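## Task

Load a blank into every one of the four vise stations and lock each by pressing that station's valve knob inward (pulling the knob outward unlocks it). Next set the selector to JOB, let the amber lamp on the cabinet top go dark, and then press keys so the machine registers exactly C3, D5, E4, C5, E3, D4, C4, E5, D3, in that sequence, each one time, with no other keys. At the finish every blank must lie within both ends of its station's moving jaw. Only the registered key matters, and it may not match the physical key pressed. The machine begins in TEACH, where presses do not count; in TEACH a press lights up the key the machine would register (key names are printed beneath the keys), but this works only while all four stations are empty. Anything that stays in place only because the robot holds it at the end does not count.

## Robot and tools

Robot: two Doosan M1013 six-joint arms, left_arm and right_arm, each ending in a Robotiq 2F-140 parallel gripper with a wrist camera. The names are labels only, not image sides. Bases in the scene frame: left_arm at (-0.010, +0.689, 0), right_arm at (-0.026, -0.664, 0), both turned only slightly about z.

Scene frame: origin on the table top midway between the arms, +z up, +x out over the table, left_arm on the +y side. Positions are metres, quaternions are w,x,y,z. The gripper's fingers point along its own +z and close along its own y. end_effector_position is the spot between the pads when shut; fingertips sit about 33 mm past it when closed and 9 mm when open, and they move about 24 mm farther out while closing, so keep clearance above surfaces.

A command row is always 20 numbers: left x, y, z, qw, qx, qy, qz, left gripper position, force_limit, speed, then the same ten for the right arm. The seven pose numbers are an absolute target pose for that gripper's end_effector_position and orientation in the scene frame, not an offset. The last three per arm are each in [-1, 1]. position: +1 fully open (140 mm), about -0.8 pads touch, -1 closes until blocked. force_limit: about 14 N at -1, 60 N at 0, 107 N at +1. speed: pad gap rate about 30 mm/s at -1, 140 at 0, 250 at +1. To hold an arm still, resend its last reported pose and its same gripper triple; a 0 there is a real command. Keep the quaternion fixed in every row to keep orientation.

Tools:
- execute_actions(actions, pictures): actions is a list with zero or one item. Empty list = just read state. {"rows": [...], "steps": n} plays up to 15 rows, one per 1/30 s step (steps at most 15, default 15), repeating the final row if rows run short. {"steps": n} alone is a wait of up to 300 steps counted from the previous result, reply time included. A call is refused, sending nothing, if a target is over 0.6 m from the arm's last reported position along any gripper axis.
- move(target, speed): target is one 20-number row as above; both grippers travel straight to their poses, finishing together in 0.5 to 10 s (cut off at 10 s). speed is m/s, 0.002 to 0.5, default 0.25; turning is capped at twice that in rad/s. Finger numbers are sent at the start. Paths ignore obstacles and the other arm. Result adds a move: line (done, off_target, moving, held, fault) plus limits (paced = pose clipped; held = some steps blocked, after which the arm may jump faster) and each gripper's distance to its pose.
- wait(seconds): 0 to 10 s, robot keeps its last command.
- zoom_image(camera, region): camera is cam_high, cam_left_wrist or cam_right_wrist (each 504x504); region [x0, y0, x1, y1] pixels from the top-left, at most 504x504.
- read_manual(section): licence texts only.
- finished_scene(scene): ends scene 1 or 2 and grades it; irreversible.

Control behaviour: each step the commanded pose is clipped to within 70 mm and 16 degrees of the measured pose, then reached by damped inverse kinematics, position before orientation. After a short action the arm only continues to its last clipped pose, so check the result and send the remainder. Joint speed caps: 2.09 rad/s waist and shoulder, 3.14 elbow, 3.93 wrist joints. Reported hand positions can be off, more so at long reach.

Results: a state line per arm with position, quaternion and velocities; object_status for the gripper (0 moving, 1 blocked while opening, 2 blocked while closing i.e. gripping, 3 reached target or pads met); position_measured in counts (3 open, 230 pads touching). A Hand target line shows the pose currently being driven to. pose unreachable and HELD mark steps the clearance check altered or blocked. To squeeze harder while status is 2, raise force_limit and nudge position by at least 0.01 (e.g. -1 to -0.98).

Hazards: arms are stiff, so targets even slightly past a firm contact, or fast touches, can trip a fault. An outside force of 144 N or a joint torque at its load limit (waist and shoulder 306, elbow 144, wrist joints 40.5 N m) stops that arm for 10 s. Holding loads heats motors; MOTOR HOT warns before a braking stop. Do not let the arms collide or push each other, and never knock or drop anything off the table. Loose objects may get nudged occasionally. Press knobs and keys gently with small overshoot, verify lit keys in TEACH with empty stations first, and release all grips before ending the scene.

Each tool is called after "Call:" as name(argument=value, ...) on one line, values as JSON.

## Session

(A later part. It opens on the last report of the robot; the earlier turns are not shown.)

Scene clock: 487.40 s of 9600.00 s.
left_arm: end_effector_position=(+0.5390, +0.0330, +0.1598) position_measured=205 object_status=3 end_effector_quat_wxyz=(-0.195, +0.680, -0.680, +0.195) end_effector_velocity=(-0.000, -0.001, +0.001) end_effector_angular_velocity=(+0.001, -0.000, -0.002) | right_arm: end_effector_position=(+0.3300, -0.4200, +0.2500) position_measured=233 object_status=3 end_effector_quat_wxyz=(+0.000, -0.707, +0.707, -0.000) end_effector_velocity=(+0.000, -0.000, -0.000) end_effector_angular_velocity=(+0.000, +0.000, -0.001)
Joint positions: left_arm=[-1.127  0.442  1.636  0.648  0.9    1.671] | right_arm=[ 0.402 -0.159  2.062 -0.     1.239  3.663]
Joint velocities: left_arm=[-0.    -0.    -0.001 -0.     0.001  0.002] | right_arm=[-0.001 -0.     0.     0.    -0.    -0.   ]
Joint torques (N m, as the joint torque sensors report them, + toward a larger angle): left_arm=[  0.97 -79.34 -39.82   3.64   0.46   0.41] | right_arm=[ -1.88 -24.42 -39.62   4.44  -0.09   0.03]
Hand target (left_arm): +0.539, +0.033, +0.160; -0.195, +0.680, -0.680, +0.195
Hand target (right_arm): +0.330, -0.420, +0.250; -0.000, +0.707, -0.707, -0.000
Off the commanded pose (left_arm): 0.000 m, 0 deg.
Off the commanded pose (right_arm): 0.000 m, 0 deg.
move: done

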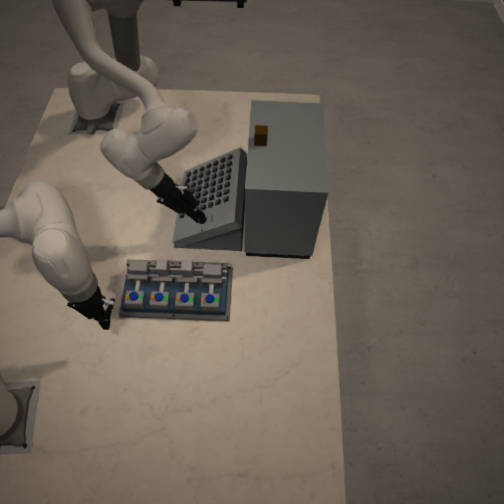

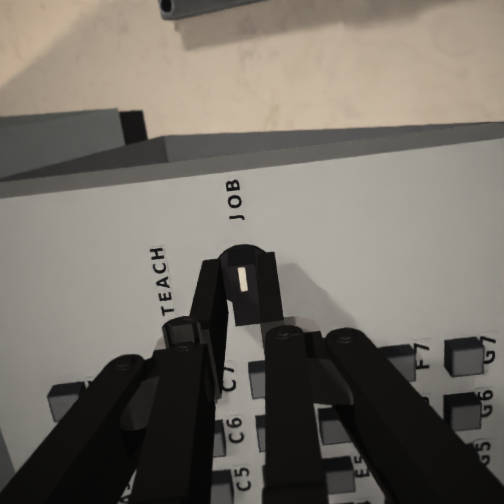

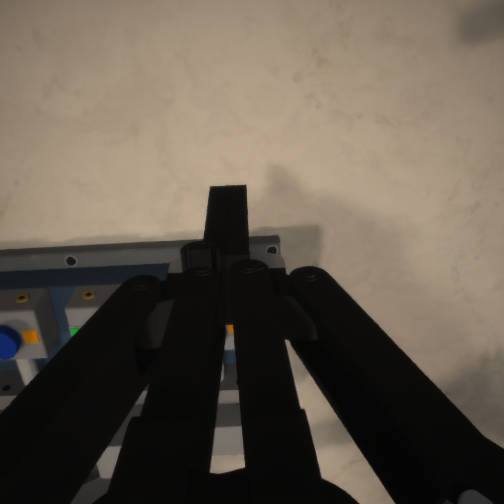

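Call:
move(target=[0.518,0.033,0.194,-0.195,0.6795,-0.6795,0.195,-0.5,0,0,0.33,-0.42,0.25,0,0.7071,-0.7071,0,-1,0,0], speed=0.1)

Call:
move(target=[0.591,0.228,0.2045,0,0.961,0,0.276,-1,0,0,0.33,-0.42,0.25,0,0.7071,-0.7071,0,-1,0,0], speed=0.4)

Call:
move(target=[0.6017,0.228,0.1876,0,0.961,0,0.276,-1,0,0,0.33,-0.42,0.25,0,0.7071,-0.7071,0,-1,0,0], speed=0.015)

Call:
execute_actions(actions=[{"rows":[[0.595,0.228,0.198,0,0.961,0,0.276,-1,0,0,0.33,-0.42,0.25,0,0.7071,-0.7071,0,-1,0,0]],"steps":10}], pictures=false)

Call:
move(target=[0.5676,0.16,0.1781,0,0.961,0,0.276,-1,0,0,0.33,-0.42,0.25,0,0.7071,-0.7071,0,-1,0,0], speed=0.15)

Call:
move(target=[0.5732,0.16,0.1691,0,0.961,0,0.276,-1,0,0,0.33,-0.42,0.25,0,0.7071,-0.7071,0,-1,0,0], speed=0.015)

Call:
execute_actions(actions=[{"rows":[[0.5665,0.16,0.18,0,0.961,0,0.276,-1,0,0,0.33,-0.42,0.25,0,0.7071,-0.7071,0,-1,0,0]],"steps":10}])

Scene clock: 503.67 s of 9600.00 s.
left_arm: end_effector_position=(+0.5180, +0.0330, +0.1940) position_measured=192 object_status=3 end_effector_quat_wxyz=(-0.195, +0.680, -0.680, +0.195) end_effector_velocity=(+0.002, +0.001, -0.000) end_effector_angular_velocity=(+0.002, -0.001, +0.002) | right_arm: end_effector_position=(+0.3300, -0.4200, +0.2500) position_measured=233 object_status=3 end_effector_quat_wxyz=(+0.000, -0.707, +0.707, +0.000) end_effector_velocity=(-0.000, +0.000, -0.000) end_effector_angular_velocity=(+0.000, +0.000, -0.000)
Joint positions: left_arm=[-1.152  0.401  1.628  0.628  0.952  1.685] | right_arm=[ 0.402 -0.159  2.062  0.     1.239  3.663]
Joint velocities: left_arm=[ 0.002  0.001 -0.001  0.002  0.001 -0.   ] | right_arm=[0. 0. 0. 0. 0. 0.]
Joint torques (N m, as the joint torque sensors report them, + toward a larger angle): left_arm=[  0.22 -76.67 -40.57   3.97   0.46   0.31] | right_arm=[ -1.54 -24.39 -39.76   4.34  -0.31   0.13]
Hand target (left_arm): +0.518, +0.033, +0.194; -0.195, +0.680, -0.680, +0.195
Hand target (right_arm): +0.330, -0.420, +0.250; -0.000, +0.707, -0.707, -0.000
Off the commanded pose (left_arm): 0.000 m, 0 deg.
Off the commanded pose (right_arm): 0.000 m, 0 deg.
After step 90, 12.50 s passed at rest.
move: done

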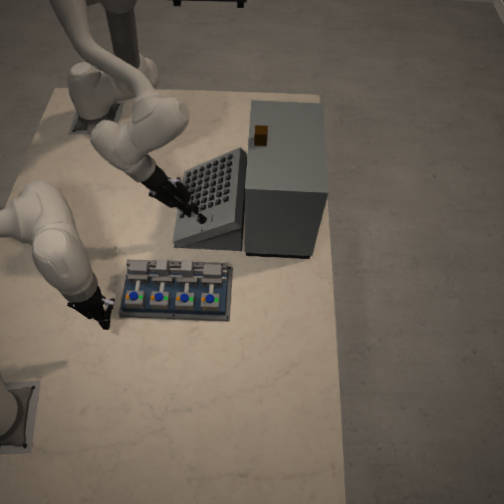

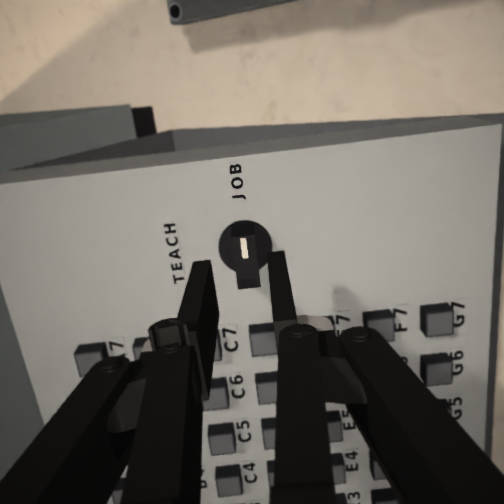

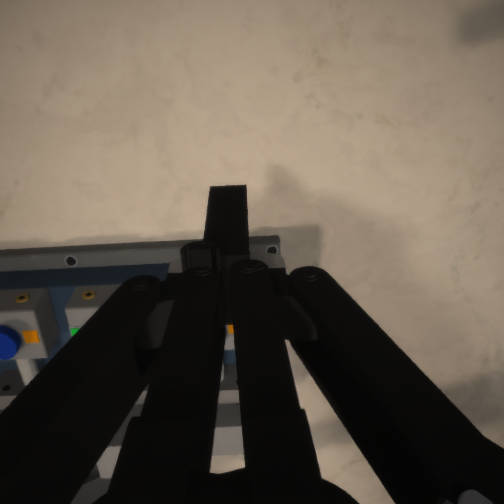

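Scene clock: 506.07 s of 9600.00 s.
left_arm: end_effector_position=(+0.5914, +0.2280, +0.2046) position_measured=233 object_status=3 end_effector_quat_wxyz=(-0.000, +0.961, -0.000, +0.276) end_effector_velocity=(-0.001, +0.002, -0.001) end_effector_angular_velocity=(+0.001, +0.001, +0.002) | right_arm: end_effector_position=(+0.3300, -0.4200, +0.2500) position_measured=233 object_status=3 end_effector_quat_wxyz=(+0.000, -0.707, +0.707, -0.000) end_effector_velocity=(+0.000, +0.001, +0.001) end_effector_angular_velocity=(+0.001, -0.001, +0.001)
Joint positions: left_arm=[-0.908  0.223  1.853  0.616  0.788  0.308] | right_arm=[ 0.402 -0.159  2.062 -0.     1.239  3.663]
Joint velocities: left_arm=[ 0.    -0.001  0.003  0.001  0.001 -0.002] | right_arm=[ 0.001 -0.    -0.001 -0.    -0.     0.   ]
Joint torques (N m, as the joint torque sensors report them, + toward a larger angle): left_arm=[  0.69 -59.57 -40.74   3.59   0.13   0.35] | right_arm=[ -2.49 -24.73 -39.92   4.6   -0.15   0.14]
Hand target (left_arm): +0.591, +0.228, +0.205; -0.000, +0.961, -0.000, +0.276
Hand target (right_arm): +0.330, -0.420, +0.250; -0.000, +0.707, -0.707, -0.000
Off the commanded pose (left_arm): 0.000 m, 0 deg.
Off the commanded pose (right_arm): 0.000 m, 0 deg.
move: done

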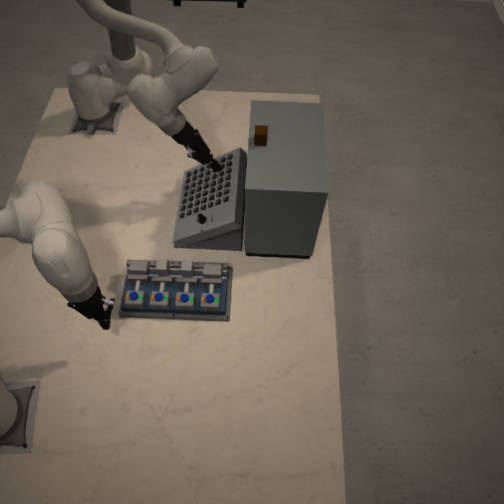

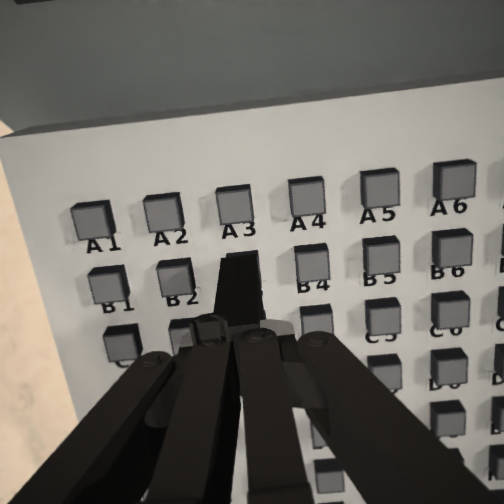

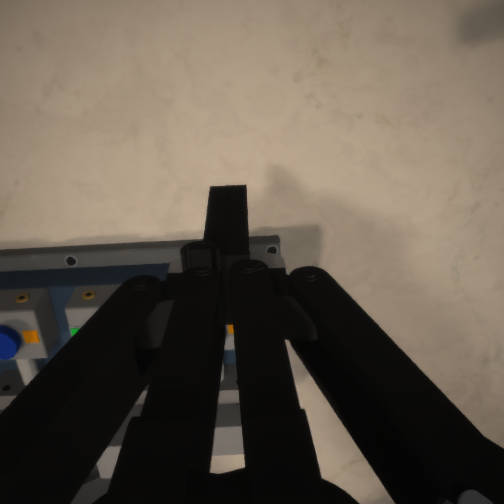

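Scene clock: 507.60 s of 9600.00 s.
left_arm: end_effector_position=(+0.6017, +0.2280, +0.1877) position_measured=233 object_status=3 end_effector_quat_wxyz=(+0.000, +0.961, -0.000, +0.276) end_effector_velocity=(-0.000, +0.000, -0.002) end_effector_angular_velocity=(+0.001, +0.002, -0.000) | right_arm: end_effector_position=(+0.3300, -0.4200, +0.2500) position_measured=233 object_status=3 end_effector_quat_wxyz=(+0.000, -0.707, +0.707, -0.000) end_effector_velocity=(-0.000, -0.000, -0.000) end_effector_angular_velocity=(-0.001, +0.001, +0.000)
Joint positions: left_arm=[-0.896  0.247  1.857  0.63   0.758  0.298] | right_arm=[ 0.402 -0.159  2.062 -0.     1.239  3.663]
Joint velocities: left_arm=[ 0.     0.002  0.002  0.    -0.001 -0.001] | right_arm=[-0.    -0.     0.001 -0.     0.    -0.   ]
Joint torques (N m, as the joint torque sensors report them, + toward a larger angle): left_arm=[  3.67 -53.39 -36.75   3.67  -0.39   0.14] | right_arm=[ -1.49 -25.16 -39.58   4.35   0.18   0.16]
Hand target (left_arm): +0.602, +0.228, +0.188; +0.000, +0.961, -0.000, +0.276
Hand target (right_arm): +0.330, -0.420, +0.250; -0.000, +0.707, -0.707, -0.000
Off the commanded pose (left_arm): 0.000 m, 0 deg.
Off the commanded pose (right_arm): 0.000 m, 0 deg.
move: done

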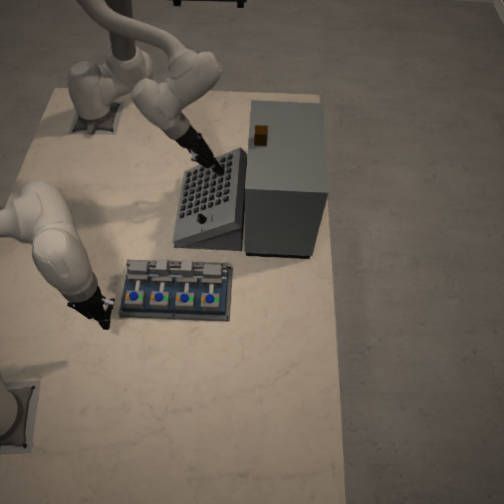

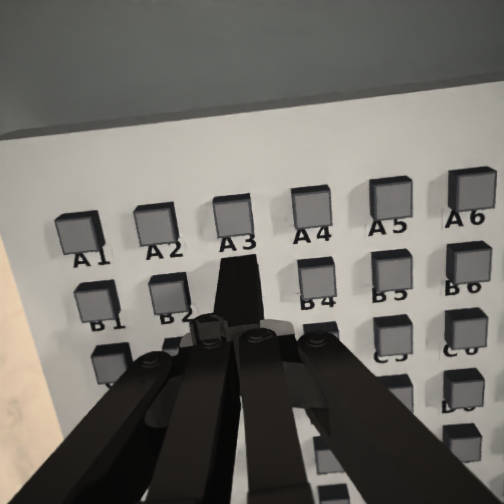

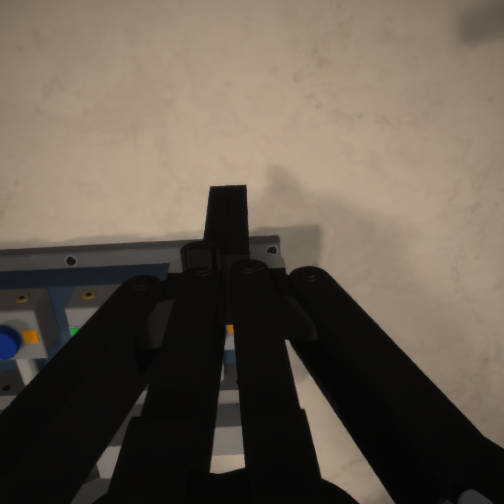

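Scene clock: 507.93 s of 9600.00 s.
left_arm: end_effector_position=(+0.5950, +0.2281, +0.1979) position_measured=233 object_status=3 end_effector_quat_wxyz=(-0.000, +0.961, +0.000, +0.276) end_effector_velocity=(+0.000, -0.002, +0.002) end_effector_angular_velocity=(-0.002, -0.002, -0.002) | right_arm: end_effector_position=(+0.3300, -0.4200, +0.2500) position_measured=233 object_status=3 end_effector_quat_wxyz=(+0.000, -0.707, +0.707, -0.000) end_effector_velocity=(+0.000, -0.001, -0.000) end_effector_angular_velocity=(-0.000, +0.001, -0.002)
Joint positions: left_arm=[-0.904  0.232  1.856  0.622  0.776  0.303] | right_arm=[ 0.402 -0.159  2.062 -0.     1.239  3.663]
Joint velocities: left_arm=[-0.001 -0.001 -0.002 -0.    -0.001  0.001] | right_arm=[-0.002  0.     0.     0.     0.     0.   ]
Joint torques (N m, as the joint torque sensors report them, + toward a larger angle): left_arm=[ -0.77 -59.65 -39.83   3.76   0.16  -0.01] | right_arm=[ -2.19 -25.5  -39.45   4.55  -0.09   0.03]
Hand target (left_arm): +0.595, +0.228, +0.198; -0.000, +0.961, +0.000, +0.276
Hand target (right_arm): +0.330, -0.420, +0.250; -0.000, +0.707, -0.707, -0.000
Off the commanded pose (left_arm): 0.000 m, 0 deg.
Off the commanded pose (right_arm): 0.000 m, 0 deg.
Steps of this call (steps 1 to 10: all 10 steps of this action). Readings (end_effector_position | what the end effector reports):
1: left_arm (+0.6016, +0.2280, +0.1879) | right_arm (+0.3300, -0.4200, +0.2500) | left_arm position_measured=233 object_status=3 | right_arm position_measured=233 object_status=3
2: left_arm (+0.5996, +0.2283, +0.1903) | right_arm (+0.3300, -0.4200, +0.2500) | left_arm position_measured=233 object_status=3 | right_arm position_measured=233 object_status=3
4: left_arm (+0.5960, +0.2283, +0.1963) | right_arm (+0.3300, -0.4200, +0.2500) | left_arm position_measured=233 object_status=3 | right_arm position_measured=233 object_status=3
8: left_arm (+0.5950, +0.2281, +0.1977) | right_arm (+0.3300, -0.4200, +0.2500) | left_arm position_measured=233 object_status=3 | right_arm position_measured=233 object_status=3
10: the state above

Scene clock: 509.00 s of 9600.00 s.
left_arm: end_effector_position=(+0.5675, +0.1600, +0.1781) position_measured=233 object_status=3 end_effector_quat_wxyz=(+0.000, +0.961, +0.000, +0.276) end_effector_velocity=(-0.000, +0.000, +0.001) end_effector_angular_velocity=(+0.000, -0.001, -0.000) | right_arm: end_effector_position=(+0.3300, -0.4200, +0.2500) position_measured=233 object_status=3 end_effector_quat_wxyz=(+0.000, -0.707, +0.707, -0.000) end_effector_velocity=(-0.000, +0.000, -0.000) end_effector_angular_velocity=(-0.000, +0.000, +0.000)
Joint positions: left_arm=[-1.001  0.298  1.808  0.65   0.811  0.193] | right_arm=[ 0.402 -0.159  2.062  0.     1.239  3.663]
Joint velocities: left_arm=[-0.001 -0.001 -0.     0.001  0.001 -0.001] | right_arm=[-0.  0.  0.  0.  0. -0.]
Joint torques (N m, as the joint torque sensors report them, + toward a larger angle): left_arm=[  0.39 -66.47 -39.67   3.56   0.36   0.37] | right_arm=[ -2.05 -25.1  -39.58   4.52  -0.12   0.16]
Hand target (left_arm): +0.567, +0.160, +0.178; +0.000, +0.961, -0.000, +0.276
Hand target (right_arm): +0.330, -0.420, +0.250; -0.000, +0.707, -0.707, -0.000
Off the commanded pose (left_arm): 0.000 m, 0 deg.
Off the commanded pose (right_arm): 0.000 m, 0 deg.
move: done

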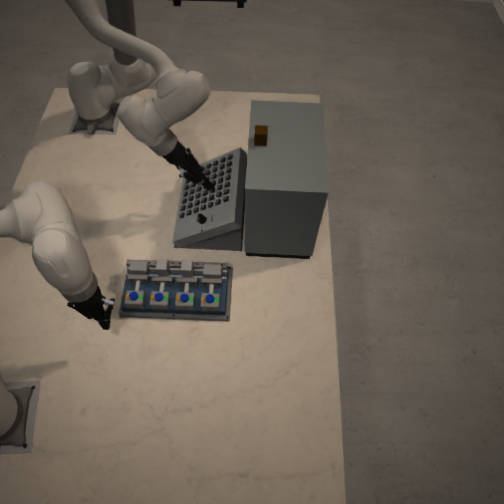

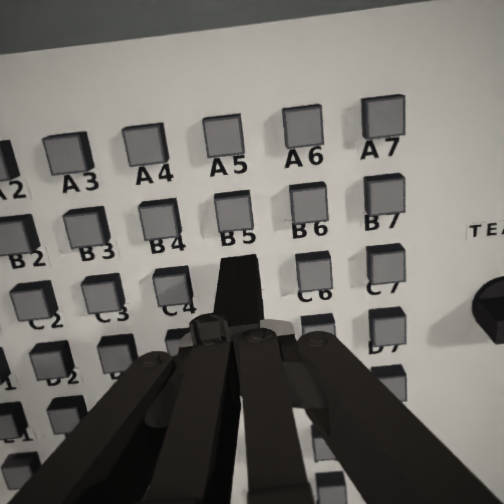

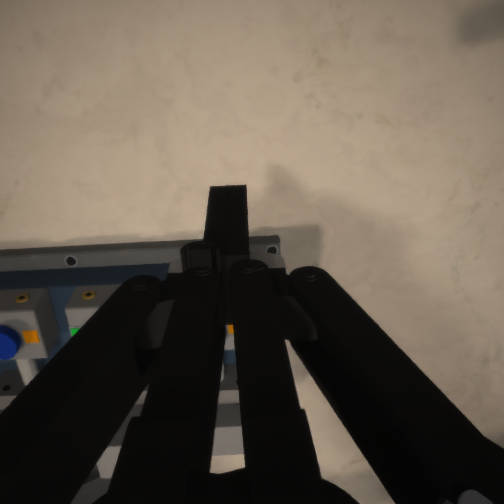

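Scene clock: 509.93 s of 9600.00 s.
left_arm: end_effector_position=(+0.5732, +0.1599, +0.1693) position_measured=233 object_status=3 end_effector_quat_wxyz=(+0.000, +0.961, +0.000, +0.276) end_effector_velocity=(+0.000, -0.001, -0.001) end_effector_angular_velocity=(+0.000, -0.000, -0.002) | right_arm: end_effector_position=(+0.3300, -0.4200, +0.2500) position_measured=233 object_status=3 end_effector_quat_wxyz=(+0.000, -0.707, +0.707, -0.000) end_effector_velocity=(-0.001, +0.000, -0.001) end_effector_angular_velocity=(-0.001, +0.002, +0.001)
Joint positions: left_arm=[-0.994  0.311  1.809  0.658  0.796  0.188] | right_arm=[ 0.402 -0.159  2.062  0.     1.239  3.663]
Joint velocities: left_arm=[-0.     0.001 -0.     0.001 -0.001  0.   ] | right_arm=[0.001 0.001 0.001 0.    0.    0.   ]
Joint torques (N m, as the joint torque sensors report them, + toward a larger angle): left_arm=[ 11.41 -47.12 -33.69   4.68  -2.02   0.22] | right_arm=[ -2.17 -25.63 -39.3    4.59  -0.2    0.39]
Hand target (left_arm): +0.573, +0.160, +0.169; +0.000, +0.961, -0.000, +0.276
Hand target (right_arm): +0.330, -0.420, +0.250; -0.000, +0.707, -0.707, -0.000
Off the commanded pose (left_arm): 0.000 m, 0 deg.
Off the commanded pose (right_arm): 0.000 m, 0 deg.
move: done

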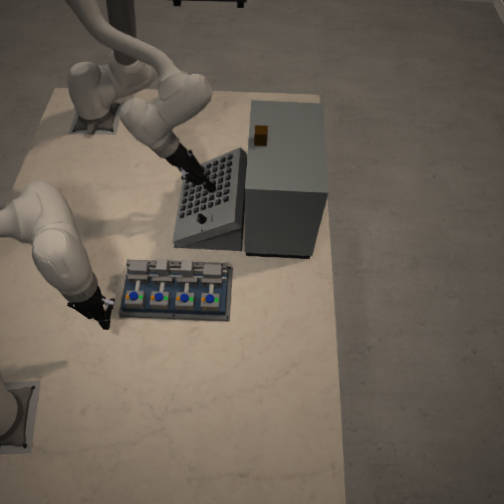

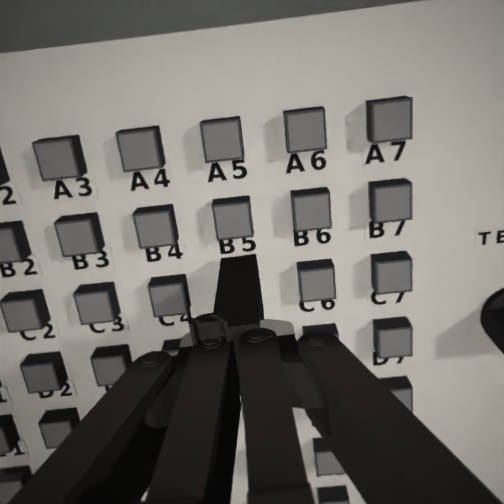

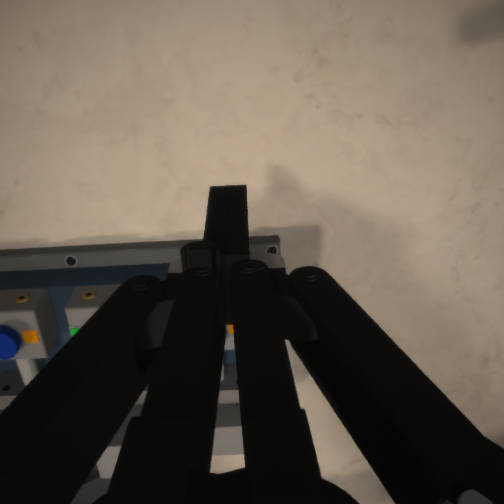

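Scene clock: 510.27 s of 9600.00 s.
left_arm: end_effector_position=(+0.5665, +0.1601, +0.1798) position_measured=233 object_status=3 end_effector_quat_wxyz=(-0.000, +0.961, +0.000, +0.276) end_effector_velocity=(+0.000, -0.001, +0.002) end_effector_angular_velocity=(-0.002, -0.002, -0.001) | right_arm: end_effector_position=(+0.3300, -0.4200, +0.2500) position_measured=233 object_status=3 end_effector_quat_wxyz=(+0.000, -0.707, +0.707, -0.000) end_effector_velocity=(-0.000, +0.001, +0.001) end_effector_angular_velocity=(+0.000, -0.001, +0.002)
Joint positions: left_arm=[-1.002  0.296  1.808  0.649  0.814  0.194] | right_arm=[ 0.402 -0.159  2.062 -0.     1.239  3.663]
Joint velocities: left_arm=[-0.001 -0.001 -0.002  0.     0.     0.001] | right_arm=[ 0.002 -0.    -0.001 -0.    -0.    -0.   ]
Joint torques (N m, as the joint torque sensors report them, + toward a larger angle): left_arm=[  1.32 -66.3  -39.74   3.66   0.11   0.1 ] | right_arm=[ -2.12 -25.59 -39.48   4.57   0.12   0.06]
Hand target (left_arm): +0.567, +0.160, +0.180; -0.000, +0.961, +0.000, +0.276
Hand target (right_arm): +0.330, -0.420, +0.250; -0.000, +0.707, -0.707, -0.000
Off the commanded pose (left_arm): 0.000 m, 0 deg.
Off the commanded pose (right_arm): 0.000 m, 0 deg.
Steps of this call (steps 1 to 10: all 10 steps of this action). Readings (end_effector_position | what the end effector reports):
1: left_arm (+0.5731, +0.1599, +0.1695) | right_arm (+0.3300, -0.4200, +0.2500) | left_arm position_measured=233 object_status=3 | right_arm position_measured=233 object_status=3
2: left_arm (+0.5712, +0.1603, +0.1720) | right_arm (+0.3300, -0.4200, +0.2500) | left_arm position_measured=233 object_status=3 | right_arm position_measured=233 object_status=3
4: left_arm (+0.5676, +0.1603, +0.1782) | right_arm (+0.3300, -0.4200, +0.2500) | left_arm position_measured=233 object_status=3 | right_arm position_measured=233 object_status=3
8: left_arm (+0.5665, +0.1601, +0.1797) | right_arm (+0.3300, -0.4200, +0.2500) | left_arm position_measured=233 object_status=3 | right_arm position_measured=233 object_status=3
10: the state above

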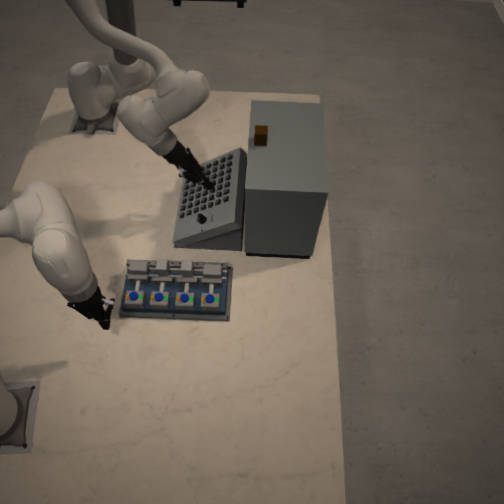

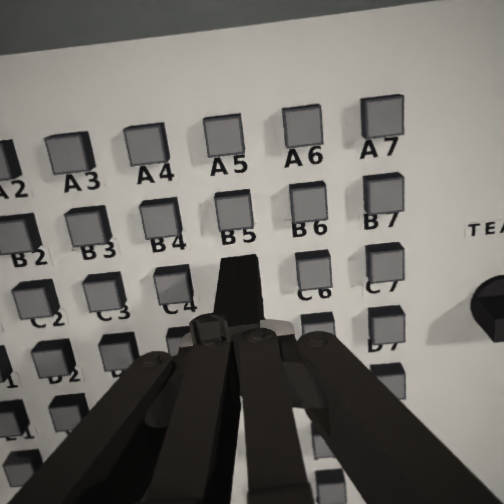

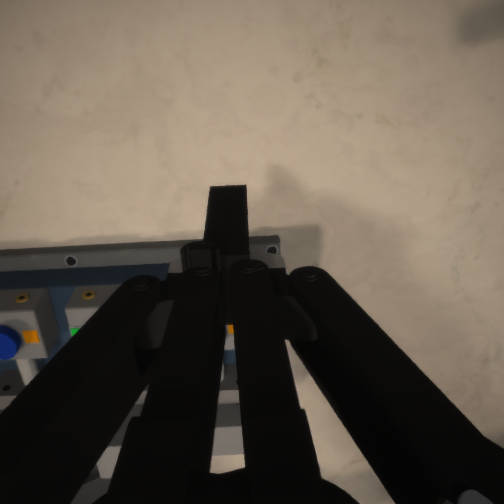

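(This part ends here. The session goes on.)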